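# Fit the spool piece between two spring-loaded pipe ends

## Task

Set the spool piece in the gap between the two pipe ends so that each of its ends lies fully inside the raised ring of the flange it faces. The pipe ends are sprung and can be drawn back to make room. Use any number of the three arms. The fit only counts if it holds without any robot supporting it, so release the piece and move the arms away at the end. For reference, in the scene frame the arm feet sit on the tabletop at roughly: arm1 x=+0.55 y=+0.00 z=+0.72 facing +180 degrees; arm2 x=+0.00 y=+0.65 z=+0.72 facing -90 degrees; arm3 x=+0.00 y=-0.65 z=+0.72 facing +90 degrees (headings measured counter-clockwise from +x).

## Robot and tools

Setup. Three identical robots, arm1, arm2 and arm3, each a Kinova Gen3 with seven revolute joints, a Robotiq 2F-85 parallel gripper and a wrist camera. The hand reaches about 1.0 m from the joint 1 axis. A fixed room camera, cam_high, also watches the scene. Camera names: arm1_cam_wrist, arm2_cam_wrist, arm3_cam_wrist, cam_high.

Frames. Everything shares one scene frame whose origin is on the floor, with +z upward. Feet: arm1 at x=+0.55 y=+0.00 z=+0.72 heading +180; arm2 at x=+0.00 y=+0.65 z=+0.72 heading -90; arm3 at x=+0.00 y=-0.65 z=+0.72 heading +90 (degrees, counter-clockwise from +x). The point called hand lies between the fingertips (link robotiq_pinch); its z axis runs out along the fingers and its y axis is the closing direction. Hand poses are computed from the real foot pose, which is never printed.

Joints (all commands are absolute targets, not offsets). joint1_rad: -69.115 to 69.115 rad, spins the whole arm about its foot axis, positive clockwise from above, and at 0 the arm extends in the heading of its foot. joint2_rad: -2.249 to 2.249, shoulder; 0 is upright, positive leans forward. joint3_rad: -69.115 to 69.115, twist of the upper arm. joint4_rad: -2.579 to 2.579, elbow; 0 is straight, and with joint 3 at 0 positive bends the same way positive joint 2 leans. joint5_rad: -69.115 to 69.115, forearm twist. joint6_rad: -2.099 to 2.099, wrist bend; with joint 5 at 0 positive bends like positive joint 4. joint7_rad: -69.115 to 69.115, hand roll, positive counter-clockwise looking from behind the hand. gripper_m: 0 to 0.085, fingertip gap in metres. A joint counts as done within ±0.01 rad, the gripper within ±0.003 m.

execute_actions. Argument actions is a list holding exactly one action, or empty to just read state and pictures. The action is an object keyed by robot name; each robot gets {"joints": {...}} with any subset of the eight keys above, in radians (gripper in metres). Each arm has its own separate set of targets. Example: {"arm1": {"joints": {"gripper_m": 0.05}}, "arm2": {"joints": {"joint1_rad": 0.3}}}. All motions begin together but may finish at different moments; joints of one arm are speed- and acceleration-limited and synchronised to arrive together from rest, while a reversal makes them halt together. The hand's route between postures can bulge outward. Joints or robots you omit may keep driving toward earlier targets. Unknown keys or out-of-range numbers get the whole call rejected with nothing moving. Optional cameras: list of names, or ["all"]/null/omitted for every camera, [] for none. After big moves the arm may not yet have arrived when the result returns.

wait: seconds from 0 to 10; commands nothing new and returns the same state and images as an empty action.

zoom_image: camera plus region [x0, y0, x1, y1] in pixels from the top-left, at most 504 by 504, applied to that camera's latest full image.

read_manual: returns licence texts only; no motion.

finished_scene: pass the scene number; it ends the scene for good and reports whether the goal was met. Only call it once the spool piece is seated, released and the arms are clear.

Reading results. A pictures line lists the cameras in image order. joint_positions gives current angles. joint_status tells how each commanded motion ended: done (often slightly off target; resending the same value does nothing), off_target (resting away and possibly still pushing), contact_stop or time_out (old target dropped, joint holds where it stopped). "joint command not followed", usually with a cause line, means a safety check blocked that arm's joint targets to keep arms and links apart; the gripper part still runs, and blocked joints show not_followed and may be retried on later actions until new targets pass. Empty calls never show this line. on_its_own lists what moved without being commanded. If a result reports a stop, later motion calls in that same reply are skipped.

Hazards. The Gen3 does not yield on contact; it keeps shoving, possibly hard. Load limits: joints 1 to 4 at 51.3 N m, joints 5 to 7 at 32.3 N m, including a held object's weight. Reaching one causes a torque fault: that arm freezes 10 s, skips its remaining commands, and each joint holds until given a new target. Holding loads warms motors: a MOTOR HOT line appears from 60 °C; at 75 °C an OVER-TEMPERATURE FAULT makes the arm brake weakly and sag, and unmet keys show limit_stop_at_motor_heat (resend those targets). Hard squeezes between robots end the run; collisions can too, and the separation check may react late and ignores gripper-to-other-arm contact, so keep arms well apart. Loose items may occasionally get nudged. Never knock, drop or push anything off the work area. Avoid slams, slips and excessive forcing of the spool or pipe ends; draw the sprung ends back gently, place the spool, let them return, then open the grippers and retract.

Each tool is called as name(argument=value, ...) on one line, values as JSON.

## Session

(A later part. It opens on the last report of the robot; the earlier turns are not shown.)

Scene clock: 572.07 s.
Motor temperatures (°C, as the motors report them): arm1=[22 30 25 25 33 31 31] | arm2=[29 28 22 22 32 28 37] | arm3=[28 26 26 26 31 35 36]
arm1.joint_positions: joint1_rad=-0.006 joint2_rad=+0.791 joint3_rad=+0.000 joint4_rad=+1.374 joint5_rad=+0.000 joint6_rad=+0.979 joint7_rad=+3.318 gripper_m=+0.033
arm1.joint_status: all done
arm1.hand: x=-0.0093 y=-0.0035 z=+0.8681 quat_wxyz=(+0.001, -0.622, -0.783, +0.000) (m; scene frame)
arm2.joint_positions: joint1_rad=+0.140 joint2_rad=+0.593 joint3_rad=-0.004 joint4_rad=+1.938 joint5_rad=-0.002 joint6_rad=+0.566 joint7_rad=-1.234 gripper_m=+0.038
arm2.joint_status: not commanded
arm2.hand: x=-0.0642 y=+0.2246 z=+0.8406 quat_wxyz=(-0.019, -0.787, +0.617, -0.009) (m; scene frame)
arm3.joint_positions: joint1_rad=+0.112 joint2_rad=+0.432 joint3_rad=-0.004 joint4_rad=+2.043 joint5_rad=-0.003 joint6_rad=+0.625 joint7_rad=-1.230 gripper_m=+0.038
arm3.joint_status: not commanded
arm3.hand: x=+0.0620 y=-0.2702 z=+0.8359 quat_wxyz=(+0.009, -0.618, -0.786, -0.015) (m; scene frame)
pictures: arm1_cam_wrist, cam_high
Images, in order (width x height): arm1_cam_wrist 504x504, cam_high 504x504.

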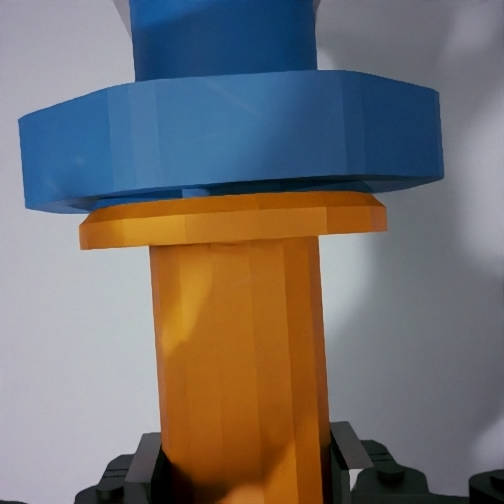

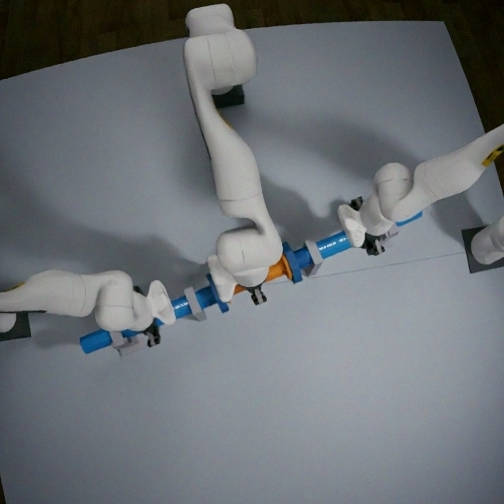

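execute_actions(actions=[{"arm2":{"joints":{"joint1_rad":0.1268,"joint2_rad":0.6239,"joint3_rad":0,"joint4_rad":1.8695,"joint5_rad":0,"joint6_rad":0.6486,"joint7_rad":-1.2552}},"arm3":{"joints":{"joint1_rad":0.0967,"joint2_rad":0.4674,"joint3_rad":0,"joint4_rad":1.9783,"joint5_rad":0,"joint6_rad":0.6963,"joint7_rad":-1.2543}}}])

Scene clock: 589.57 s.
Motor temperatures (°C, as the motors report them): arm1=[22 30 25 25 33 31 31] | arm2=[29 28 22 22 32 28 37] | arm3=[28 26 26 26 31 35 36]
arm1.joint_positions: joint1_rad=-0.005 joint2_rad=+0.793 joint3_rad=+0.001 joint4_rad=+1.374 joint5_rad=+0.002 joint6_rad=+0.978 joint7_rad=+3.319 gripper_m=+0.033
arm1.joint_status: not commanded
arm1.hand: x=-0.0090 y=-0.0023 z=+0.8668 quat_wxyz=(+0.001, -0.622, -0.783, -0.002) (m; scene frame)
arm2.joint_positions: joint1_rad=+0.128 joint2_rad=+0.620 joint3_rad=+0.002 joint4_rad=+1.877 joint5_rad=+0.003 joint6_rad=+0.657 joint7_rad=-1.253 gripper_m=+0.038
arm2.joint_status: all done
arm2.hand: x=-0.0625 y=+0.2241 z=+0.8399 quat_wxyz=(+0.004, -0.784, +0.620, +0.010) (m; scene frame)
arm3.joint_positions: joint1_rad=+0.099 joint2_rad=+0.463 joint3_rad=+0.002 joint4_rad=+1.986 joint5_rad=+0.004 joint6_rad=+0.706 joint7_rad=-1.252 gripper_m=+0.038
arm3.joint_status: all done
arm3.hand: x=+0.0611 y=-0.2688 z=+0.8351 quat_wxyz=(-0.008, -0.622, -0.783, +0.006) (m; scene frame)
pictures: arm1_cam_wrist, arm2_cam_wrist, arm3_cam_wrist, cam_high
Images, in order (width x height): arm1_cam_wrist 504x504, arm2_cam_wrist 504x504, arm3_cam_wrist 504x504, cam_high 504x504.

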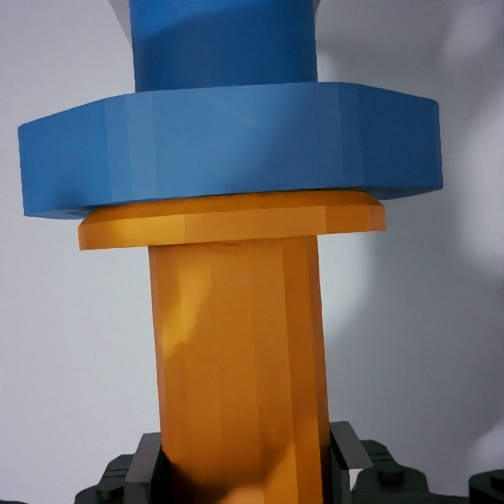

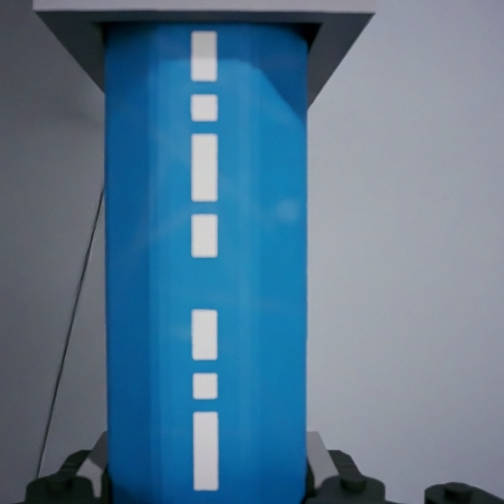

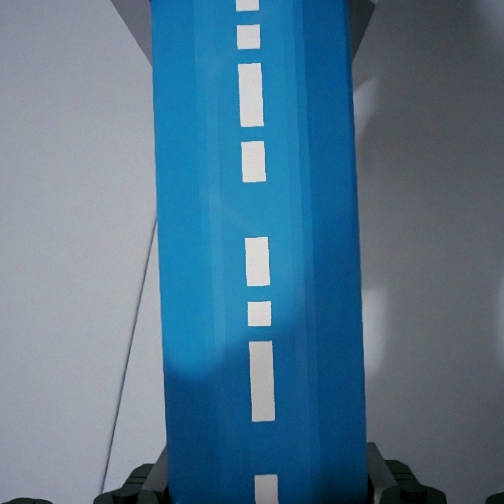

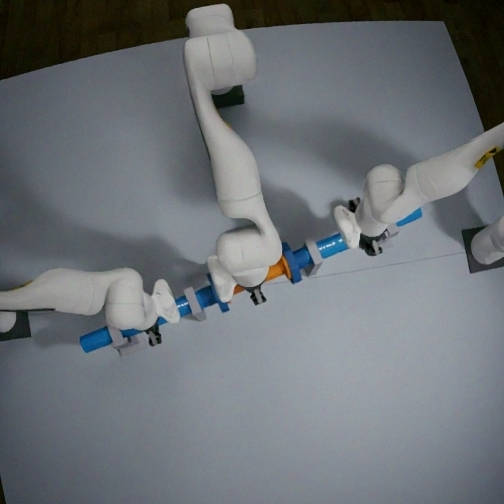

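execute_actions(actions=[{"arm1":{"joints":{"joint2_rad":0.7965,"joint4_rad":1.3775,"joint6_rad":0.9676}},"arm2":{"joints":{"joint1_rad":0.129,"joint2_rad":0.6197,"joint4_rad":1.8791,"joint6_rad":0.6432,"joint7_rad":-1.253}},"arm3":{"joints":{"joint1_rad":0.0992,"joint2_rad":0.4628,"joint4_rad":1.9872,"joint6_rad":0.6919,"joint7_rad":-1.2518}}}])

Scene clock: 603.00 s.
Motor temperatures (°C, as the motors report them): arm1=[22 30 25 25 33 31 31] | arm2=[29 28 22 22 32 28 37] | arm3=[28 26 26 26 31 35 36]
arm1.joint_positions: joint1_rad=-0.005 joint2_rad=+0.792 joint3_rad=+0.001 joint4_rad=+1.378 joint5_rad=+0.002 joint6_rad=+0.971 joint7_rad=+3.319 gripper_m=+0.033
arm1.joint_status: all done
arm1.hand: x=-0.0095 y=-0.0024 z=+0.8663 quat_wxyz=(+0.003, -0.622, -0.783, +0.000) (m; scene frame)
arm2.joint_positions: joint1_rad=+0.130 joint2_rad=+0.618 joint3_rad=+0.001 joint4_rad=+1.883 joint5_rad=+0.001 joint6_rad=+0.648 joint7_rad=-1.252 gripper_m=+0.038
arm2.joint_status: all done
arm2.hand: x=-0.0626 y=+0.2243 z=+0.8399 quat_wxyz=(+0.002, -0.784, +0.621, +0.007) (m; scene frame)
arm3.joint_positions: joint1_rad=+0.100 joint2_rad=+0.460 joint3_rad=+0.001 joint4_rad=+1.992 joint5_rad=+0.002 joint6_rad=+0.698 joint7_rad=-1.251 gripper_m=+0.038
arm3.joint_status: all done
arm3.hand: x=+0.0607 y=-0.2690 z=+0.8351 quat_wxyz=(-0.006, -0.622, -0.783, +0.004) (m; scene frame)
pictures: arm1_cam_wrist, arm2_cam_wrist, arm3_cam_wrist, cam_high
Images, in order (width x height): arm1_cam_wrist 504x504, arm2_cam_wrist 504x504, arm3_cam_wrist 504x504, cam_high 504x504.

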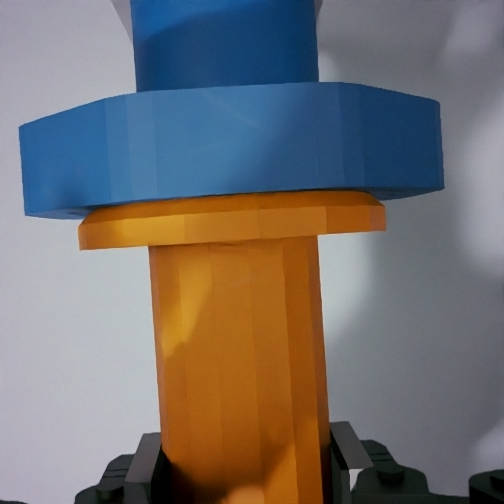

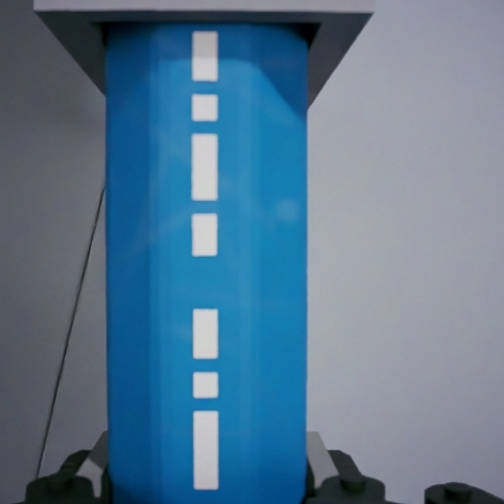

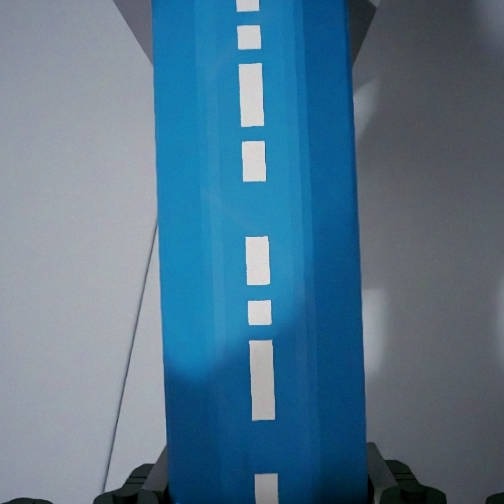

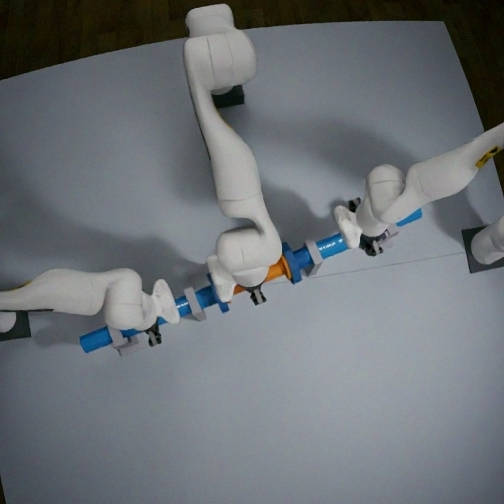

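execute_actions(actions=[{"arm2":{"joints":{"joint1_rad":0.134,"joint2_rad":0.6099,"joint4_rad":1.9015,"joint6_rad":0.6305,"joint7_rad":-1.248}},"arm3":{"joints":{"joint1_rad":0.105,"joint2_rad":0.452,"joint4_rad":2.008,"joint6_rad":0.6817,"joint7_rad":-1.246}}}], cameras=["arm1_cam_wrist","cam_high"])

Scene clock: 668.83 s.
Motor temperatures (°C, as the motors report them): arm1=[22 29 25 25 33 31 31] | arm2=[29 28 22 22 32 28 37] | arm3=[28 25 26 26 31 35 36]
arm1.joint_positions: joint1_rad=-0.005 joint2_rad=+0.795 joint3_rad=+0.001 joint4_rad=+1.377 joint5_rad=+0.001 joint6_rad=+0.968 joint7_rad=+3.318 gripper_m=+0.033
arm1.joint_status: not commanded
arm1.hand: x=-0.0103 y=-0.0025 z=+0.8651 quat_wxyz=(+0.003, -0.623, -0.783, +0.001) (m; scene frame)
arm2.joint_positions: joint1_rad=+0.133 joint2_rad=+0.611 joint3_rad=-0.001 joint4_rad=+1.898 joint5_rad=-0.001 joint6_rad=+0.626 joint7_rad=-1.248 gripper_m=+0.038
arm2.joint_status: all done
arm2.hand: x=-0.0629 y=+0.2245 z=+0.8400 quat_wxyz=(-0.003, -0.784, +0.621, +0.003) (m; scene frame)
arm3.joint_positions: joint1_rad=+0.104 joint2_rad=+0.453 joint3_rad=-0.002 joint4_rad=+2.006 joint5_rad=-0.001 joint6_rad=+0.679 joint7_rad=-1.246 gripper_m=+0.038
arm3.joint_status: all done
arm3.hand: x=+0.0602 y=-0.2695 z=+0.8351 quat_wxyz=(-0.002, -0.621, -0.784, +0.000) (m; scene frame)
pictures: arm1_cam_wrist, cam_high
Images, in order (width x height): arm1_cam_wrist 504x504, cam_high 504x504.

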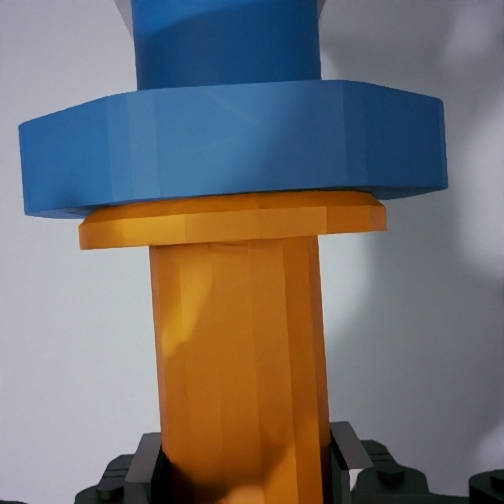

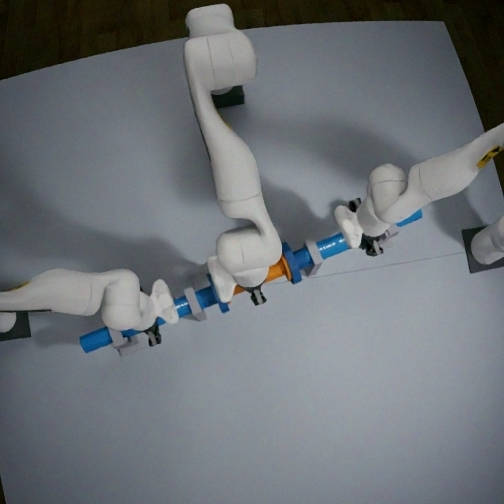

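execute_actions(actions=[{"arm2":{"joints":{"joint1_rad":0.139,"joint2_rad":0.600,"joint4_rad":1.9240,"joint6_rad":0.6175,"joint7_rad":-1.243}},"arm3":{"joints":{"joint1_rad":0.1107,"joint2_rad":0.4414,"joint4_rad":2.0286,"joint6_rad":0.6716,"joint7_rad":-1.240}}}], cameras=["arm1_cam_wrist","cam_high"])

Scene clock: 681.60 s.
Motor temperatures (°C, as the motors report them): arm1=[22 29 25 25 33 31 31] | arm2=[29 28 22 22 32 28 37] | arm3=[28 25 26 26 31 35 36]
arm1.joint_positions: joint1_rad=-0.006 joint2_rad=+0.798 joint3_rad=+0.000 joint4_rad=+1.378 joint5_rad=+0.000 joint6_rad=+0.968 joint7_rad=+3.318 gripper_m=+0.033
arm1.joint_status: not commanded
arm1.hand: x=-0.0092 y=-0.0038 z=+0.8630 quat_wxyz=(+0.001, -0.622, -0.783, +0.000) (m; scene frame)
arm2.joint_positions: joint1_rad=+0.136 joint2_rad=+0.601 joint3_rad=-0.002 joint4_rad=+1.915 joint5_rad=-0.001 joint6_rad=+0.608 joint7_rad=-1.243 gripper_m=+0.038
arm2.joint_status: all done
arm2.hand: x=-0.0630 y=+0.2263 z=+0.8409 quat_wxyz=(-0.008, -0.785, +0.620, -0.001) (m; scene frame)
arm3.joint_positions: joint1_rad=+0.108 joint2_rad=+0.442 joint3_rad=-0.003 joint4_rad=+2.021 joint5_rad=-0.002 joint6_rad=+0.663 joint7_rad=-1.240 gripper_m=+0.038
arm3.joint_status: all done
arm3.hand: x=+0.0609 y=-0.2712 z=+0.8362 quat_wxyz=(+0.002, -0.621, -0.784, -0.005) (m; scene frame)
pictures: arm1_cam_wrist, cam_high
Images, in order (width x height): arm1_cam_wrist 504x504, cam_high 504x504.

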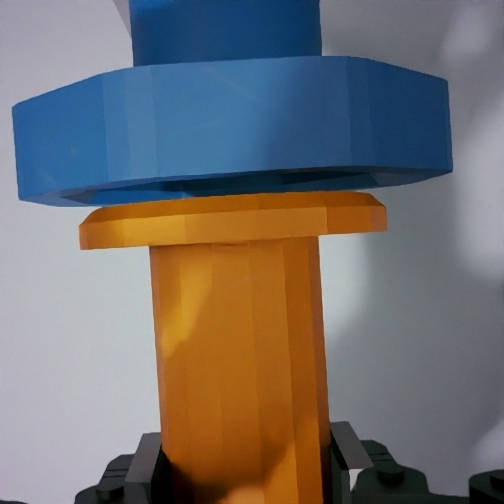

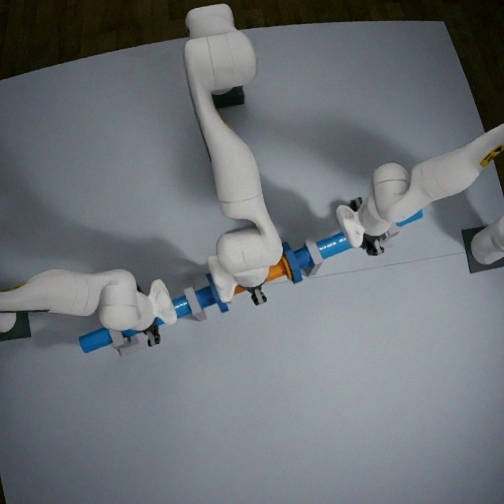

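execute_actions(actions=[{"arm2":{"joints":{"joint1_rad":0.128,"joint2_rad":0.621,"joint4_rad":1.876,"joint6_rad":0.645,"joint7_rad":-1.254}},"arm3":{"joints":{"joint1_rad":0.0984,"joint2_rad":0.4643,"joint4_rad":1.984,"joint6_rad":0.6934,"joint7_rad":-1.2527}}}], cameras=["arm1_cam_wrist","cam_high"])

Scene clock: 688.63 s.
Motor temperatures (°C, as the motors report them): arm1=[22 30 25 25 33 31 31] | arm2=[29 28 22 22 32 28 37] | arm3=[28 25 26 26 31 35 36]
arm1.joint_positions: joint1_rad=-0.004 joint2_rad=+0.803 joint3_rad=+0.002 joint4_rad=+1.379 joint5_rad=+0.001 joint6_rad=+0.966 joint7_rad=+3.318 gripper_m=+0.033
arm1.joint_status: not commanded
arm1.hand: x=-0.0082 y=-0.0012 z=+0.8602 quat_wxyz=(+0.000, -0.623, -0.782, -0.002) (m; scene frame)
arm2.joint_positions: joint1_rad=+0.129 joint2_rad=+0.618 joint3_rad=+0.000 joint4_rad=+1.878 joint5_rad=+0.001 joint6_rad=+0.648 joint7_rad=-1.253 gripper_m=+0.038
arm2.joint_status: all done
arm2.hand: x=-0.0618 y=+0.2214 z=+0.8405 quat_wxyz=(+0.000, -0.784, +0.620, +0.006) (m; scene frame)
arm3.joint_positions: joint1_rad=+0.099 joint2_rad=+0.462 joint3_rad=+0.001 joint4_rad=+1.988 joint5_rad=+0.001 joint6_rad=+0.699 joint7_rad=-1.252 gripper_m=+0.038
arm3.joint_status: all done
arm3.hand: x=+0.0602 y=-0.2675 z=+0.8351 quat_wxyz=(-0.006, -0.623, -0.783, +0.004) (m; scene frame)
pictures: arm1_cam_wrist, cam_high
Images, in order (width x height): arm1_cam_wrist 504x504, cam_high 504x504.

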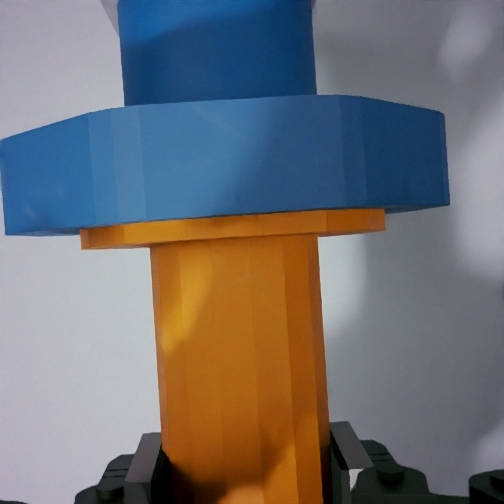

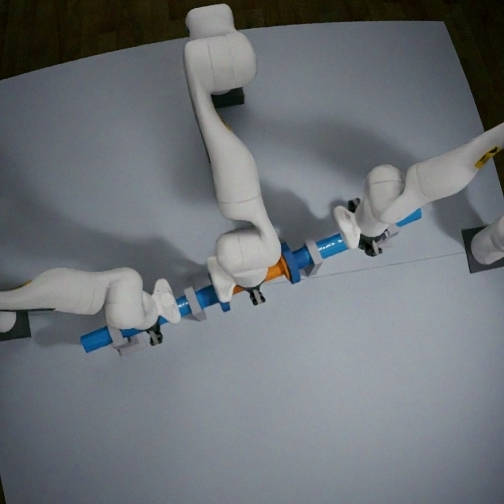

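execute_actions(actions=[{"arm1":{"joints":{"joint2_rad":0.8045,"joint4_rad":1.3878,"joint6_rad":0.9495}}}], cameras=["arm1_cam_wrist","cam_high"])

Scene clock: 697.57 s.
Motor temperatures (°C, as the motors report them): arm1=[22 30 25 25 33 31 31] | arm2=[29 28 22 22 32 28 37] | arm3=[28 25 26 26 31 35 36]
arm1.joint_positions: joint1_rad=-0.005 joint2_rad=+0.808 joint3_rad=+0.001 joint4_rad=+1.389 joint5_rad=+0.002 joint6_rad=+0.949 joint7_rad=+3.318 gripper_m=+0.033
arm1.joint_status: all done
arm1.hand: x=-0.0077 y=-0.0018 z=+0.8550 quat_wxyz=(+0.001, -0.623, -0.783, -0.002) (m; scene frame)
arm2.joint_positions: joint1_rad=+0.127 joint2_rad=+0.621 joint3_rad=-0.001 joint4_rad=+1.873 joint5_rad=+0.000 joint6_rad=+0.641 joint7_rad=-1.254 gripper_m=+0.038
arm2.joint_status: not commanded
arm2.hand: x=-0.0608 y=+0.2170 z=+0.8401 quat_wxyz=(-0.003, -0.784, +0.620, +0.003) (m; scene frame)
arm3.joint_positions: joint1_rad=+0.097 joint2_rad=+0.465 joint3_rad=-0.001 joint4_rad=+1.982 joint5_rad=-0.001 joint6_rad=+0.691 joint7_rad=-1.253 gripper_m=+0.038
arm3.joint_status: not commanded
arm3.hand: x=+0.0586 y=-0.2619 z=+0.8352 quat_wxyz=(-0.002, -0.622, -0.783, +0.000) (m; scene frame)
pictures: arm1_cam_wrist, cam_high
Images, in order (width x height): arm1_cam_wrist 504x504, cam_high 504x504.

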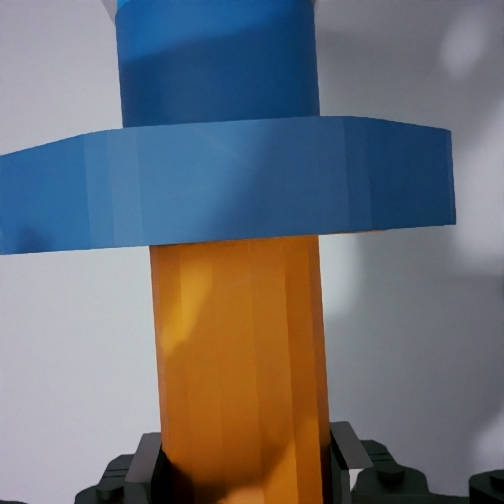

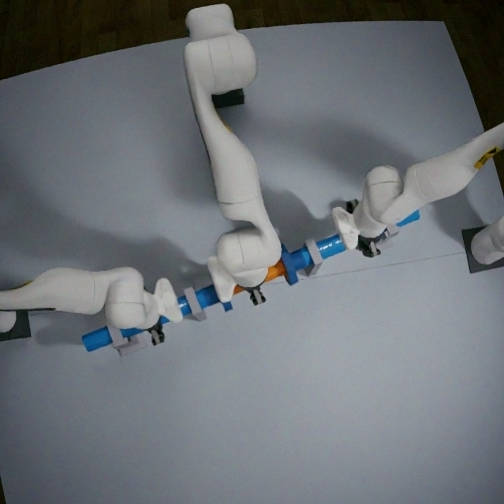

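execute_actions(actions=[{"arm2":{"joints":{"joint1_rad":0.1234,"joint2_rad":0.631,"joint4_rad":1.853,"joint6_rad":0.658,"joint7_rad":-1.2586}},"arm3":{"joints":{"joint1_rad":0.0929,"joint2_rad":0.4752,"joint4_rad":1.9632,"joint6_rad":0.7037,"joint7_rad":-1.258}}}])

Scene clock: 705.17 s.
Motor temperatures (°C, as the motors report them): arm1=[22 30 25 25 33 31 31] | arm2=[29 28 22 22 32 28 37] | arm3=[28 25 26 26 31 35 36]
arm1.joint_positions: joint1_rad=-0.005 joint2_rad=+0.808 joint3_rad=+0.001 joint4_rad=+1.389 joint5_rad=+0.002 joint6_rad=+0.949 joint7_rad=+3.319 gripper_m=+0.033
arm1.joint_status: not commanded
arm1.hand: x=-0.0078 y=-0.0019 z=+0.8548 quat_wxyz=(+0.001, -0.622, -0.783, -0.002) (m; scene frame)
arm2.joint_positions: joint1_rad=+0.124 joint2_rad=+0.629 joint3_rad=+0.001 joint4_rad=+1.857 joint5_rad=+0.001 joint6_rad=+0.663 joint7_rad=-1.258 gripper_m=+0.038
arm2.joint_status: all done
arm2.hand: x=-0.0608 y=+0.2166 z=+0.8400 quat_wxyz=(+0.002, -0.784, +0.621, +0.008) (m; scene frame)
arm3.joint_positions: joint1_rad=+0.094 joint2_rad=+0.472 joint3_rad=+0.001 joint4_rad=+1.968 joint5_rad=+0.001 joint6_rad=+0.710 joint7_rad=-1.257 gripper_m=+0.038
arm3.joint_status: all done
arm3.hand: x=+0.0585 y=-0.2615 z=+0.8351 quat_wxyz=(-0.006, -0.622, -0.783, +0.005) (m; scene frame)
pictures: arm1_cam_wrist, arm2_cam_wrist, arm3_cam_wrist, cam_high
Images, in order (width x height): arm1_cam_wrist 504x504, arm2_cam_wrist 504x504, arm3_cam_wrist 504x504, cam_high 504x504.

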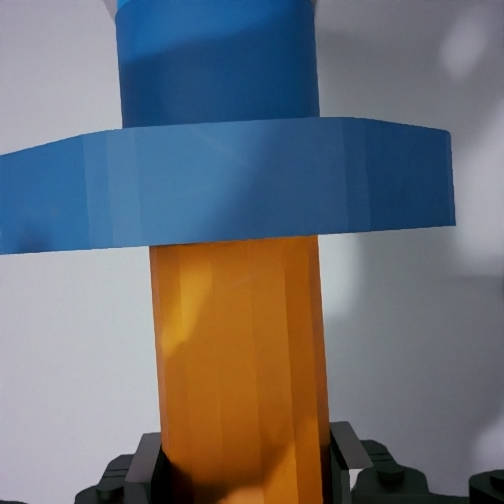

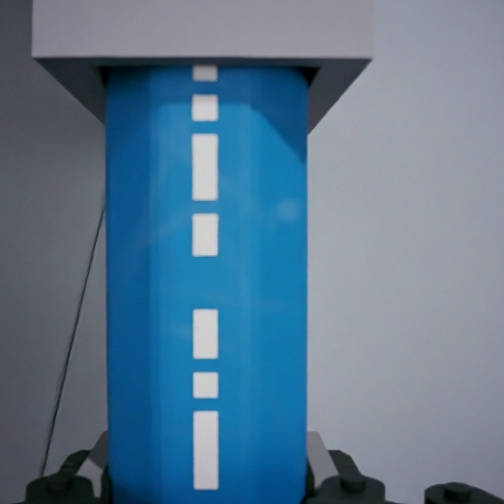

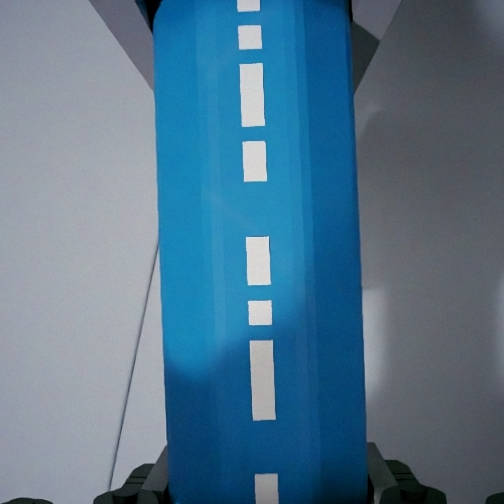

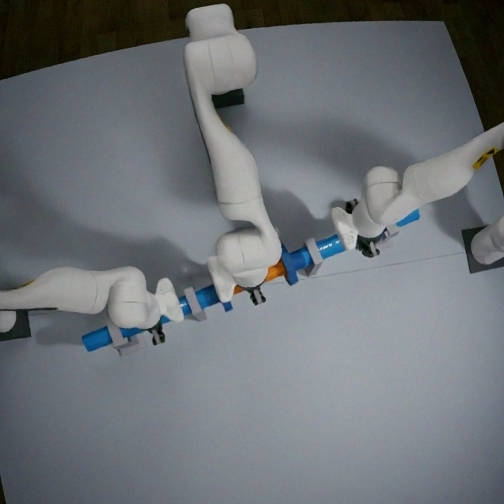

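execute_actions(actions=[{"arm1":{"joints":{"gripper_m":0.085}},"arm2":{"joints":{"gripper_m":0.085}},"arm3":{"joints":{"gripper_m":0.085}}}], cameras=["cam_high"])

execute_actions(actions=[{"arm1":{"joints":{"joint2_rad":0.66,"joint4_rad":1.300,"joint6_rad":1.18}},"arm2":{"joints":{"joint2_rad":0.481,"joint4_rad":1.76,"joint6_rad":0.90}},"arm3":{"joints":{"joint2_rad":0.306,"joint4_rad":1.79,"joint6_rad":1.045}}}])

Scene clock: 712.50 s.
Motor temperatures (°C, as the motors report them): arm1=[22 30 25 25 33 31 31] | arm2=[29 28 22 22 32 28 37] | arm3=[28 25 26 26 31 35 36]
arm1.joint_positions: joint1_rad=-0.006 joint2_rad=+0.805 joint3_rad=+0.000 joint4_rad=+1.388 joint5_rad=+0.000 joint6_rad=+0.949 joint7_rad=+3.318 gripper_m=+0.085
arm1.joint_status: all done
arm1.hand: x=-0.0089 y=-0.0039 z=+0.8570 quat_wxyz=(+0.002, -0.622, -0.783, +0.001) (m; scene frame)
arm2.joint_positions: joint1_rad=+0.123 joint2_rad=+0.631 joint3_rad=+0.000 joint4_rad=+1.853 joint5_rad=+0.000 joint6_rad=+0.658 joint7_rad=-1.259 gripper_m=+0.085
arm2.joint_status: all done
arm2.hand: x=-0.0599 y=+0.2129 z=+0.8397 quat_wxyz=(-0.001, -0.784, +0.621, +0.005) (m; scene frame)
arm3.joint_positions: joint1_rad=+0.093 joint2_rad=+0.475 joint3_rad=+0.000 joint4_rad=+1.963 joint5_rad=+0.000 joint6_rad=+0.704 joint7_rad=-1.258 gripper_m=+0.085
arm3.joint_status: all done
arm3.hand: x=+0.0581 y=-0.2573 z=+0.8348 quat_wxyz=(-0.003, -0.622, -0.783, +0.001) (m; scene frame)
pictures: cam_high
Images, in order (width x height): cam_high 504x504.

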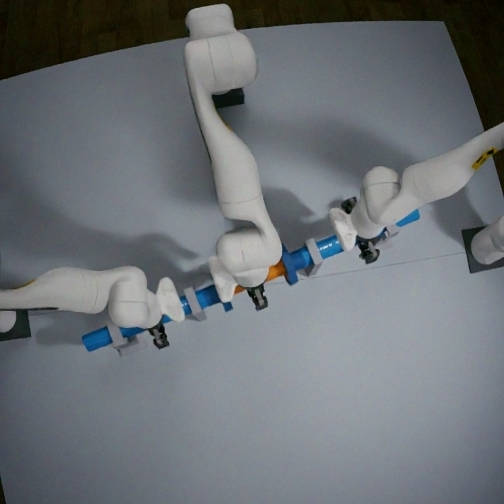

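Scene clock: 713.63 s.
Motor temperatures (°C, as the motors report them): arm1=[22 30 25 25 33 31 31] | arm2=[29 28 22 22 32 28 37] | arm3=[28 25 26 26 31 35 36]
arm1.joint_positions: joint1_rad=-0.006 joint2_rad=+0.660 joint3_rad=+0.000 joint4_rad=+1.300 joint5_rad=+0.000 joint6_rad=+1.180 joint7_rad=+3.318 gripper_m=+0.085
arm1.joint_status: all done
arm1.hand: x=+0.0008 y=-0.0035 z=+0.9613 quat_wxyz=(+0.002, -0.622, -0.783, +0.001) (m; scene frame)
arm2.joint_positions: joint1_rad=+0.123 joint2_rad=+0.481 joint3_rad=+0.000 joint4_rad=+1.760 joint5_rad=+0.000 joint6_rad=+0.900 joint7_rad=-1.259 gripper_m=+0.085
arm2.joint_status: all done
arm2.hand: x=-0.0593 y=+0.2116 z=+0.9265 quat_wxyz=(-0.001, -0.784, +0.621, +0.005) (m; scene frame)
arm3.joint_positions: joint1_rad=+0.093 joint2_rad=+0.306 joint3_rad=+0.000 joint4_rad=+1.790 joint5_rad=+0.000 joint6_rad=+1.045 joint7_rad=-1.258 gripper_m=+0.085
arm3.joint_status: all done
arm3.hand: x=+0.0579 y=-0.2533 z=+0.9440 quat_wxyz=(-0.003, -0.622, -0.783, +0.001) (m; scene frame)
pictures: arm1_cam_wrist, arm2_cam_wrist, arm3_cam_wrist, cam_high
Images, in order (width x height): arm1_cam_wrist 504x504, arm2_cam_wrist 504x504, arm3_cam_wrist 504x504, cam_high 504x504.

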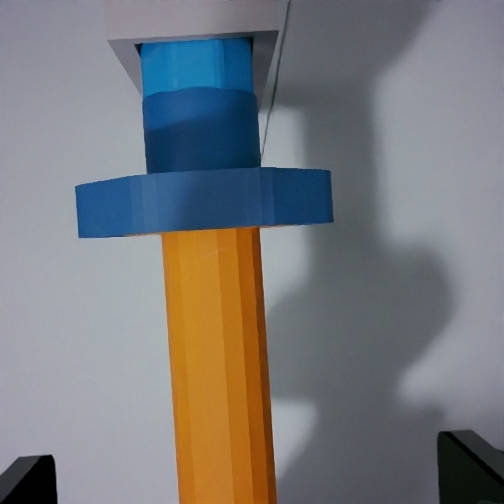

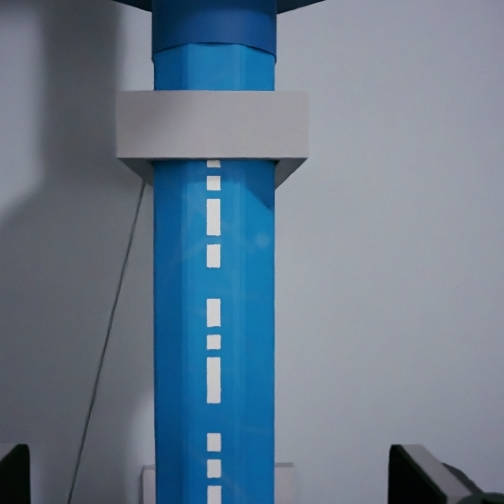

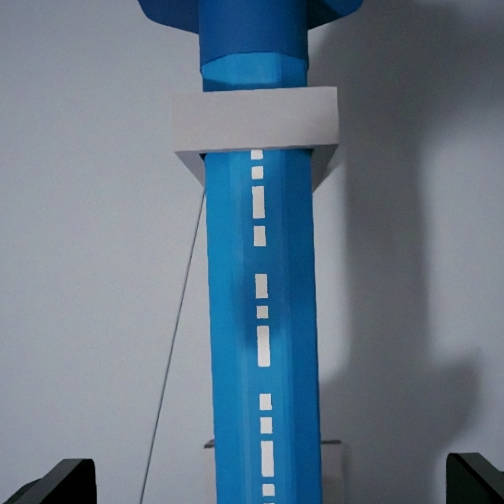

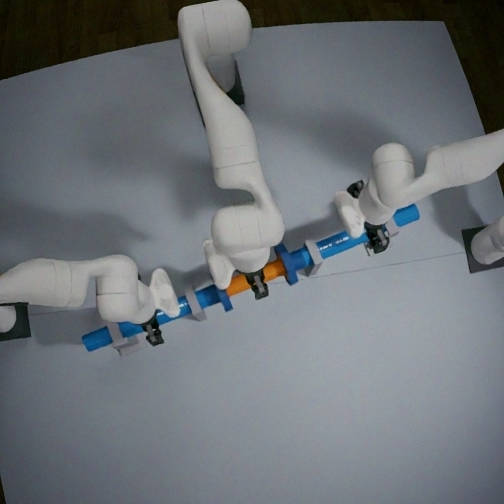

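execute_actions(actions=[{"arm1":{"joints":{"joint2_rad":0.0,"joint4_rad":1.7,"joint6_rad":1.44}},"arm2":{"joints":{"joint2_rad":0.0,"joint4_rad":1.8,"joint6_rad":1.34}},"arm3":{"joints":{"joint2_rad":-0.1,"joint4_rad":1.8,"joint6_rad":1.44}}}], cameras=["cam_high"])

zoom_image(camera="cam_high", region=[190, 230, 330, 330])

Scene clock: 721.43 s.
Motor temperatures (°C, as the motors report them): arm1=[22 30 25 25 33 31 31] | arm2=[29 28 22 22 32 28 37] | arm3=[28 25 26 26 31 35 36]
arm1.joint_positions: joint1_rad=-0.006 joint2_rad=+0.000 joint3_rad=+0.000 joint4_rad=+1.700 joint5_rad=+0.000 joint6_rad=+1.440 joint7_rad=+3.318 gripper_m=+0.085
arm1.joint_status: all done
arm1.hand: x=+0.2381 y=+0.0085 z=+1.1276 quat_wxyz=(+0.002, -0.622, -0.783, +0.001) (m; scene frame)
arm2.joint_positions: joint1_rad=+0.123 joint2_rad=+0.000 joint3_rad=+0.000 joint4_rad=+1.800 joint5_rad=+0.000 joint6_rad=+1.340 joint7_rad=-1.259 gripper_m=+0.085
arm2.joint_status: all done
arm2.hand: x=-0.0468 y=+0.3449 z=+1.0986 quat_wxyz=(-0.002, -0.784, +0.621, +0.004) (m; scene frame)
arm3.joint_positions: joint1_rad=+0.093 joint2_rad=-0.100 joint3_rad=+0.000 joint4_rad=+1.800 joint5_rad=+0.000 joint6_rad=+1.440 joint7_rad=-1.258 gripper_m=+0.085
arm3.joint_status: all done
arm3.hand: x=+0.0465 y=-0.3807 z=+1.0793 quat_wxyz=(-0.003, -0.622, -0.783, +0.001) (m; scene frame)
pictures: cam_high
Images, in order (width x height): cam_high 504x504.

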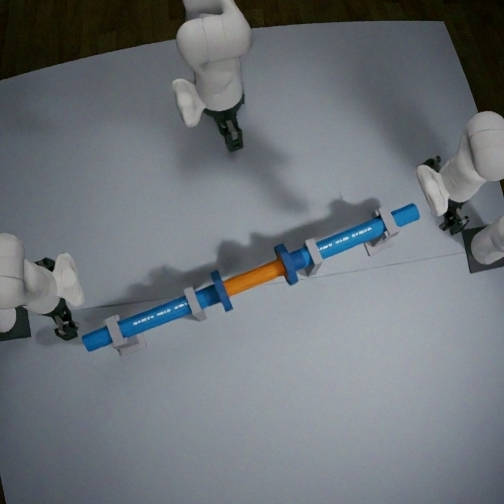

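Region (190, 230, 330, 330) of cam_high's 504x504 image, scaled by 3.600, with more detail than that image has; it fills the top 360 rows of this view, and the rest is white.

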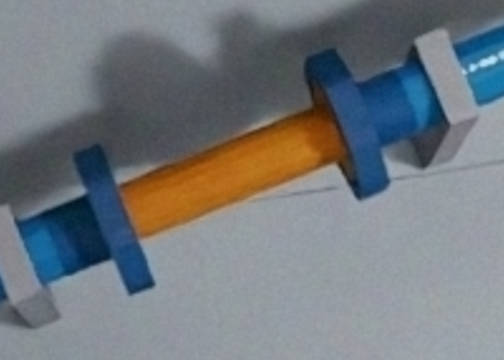

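Both ends are seated inside the rings.

finished_scene(scene=1)

The scene is finished: the task was done.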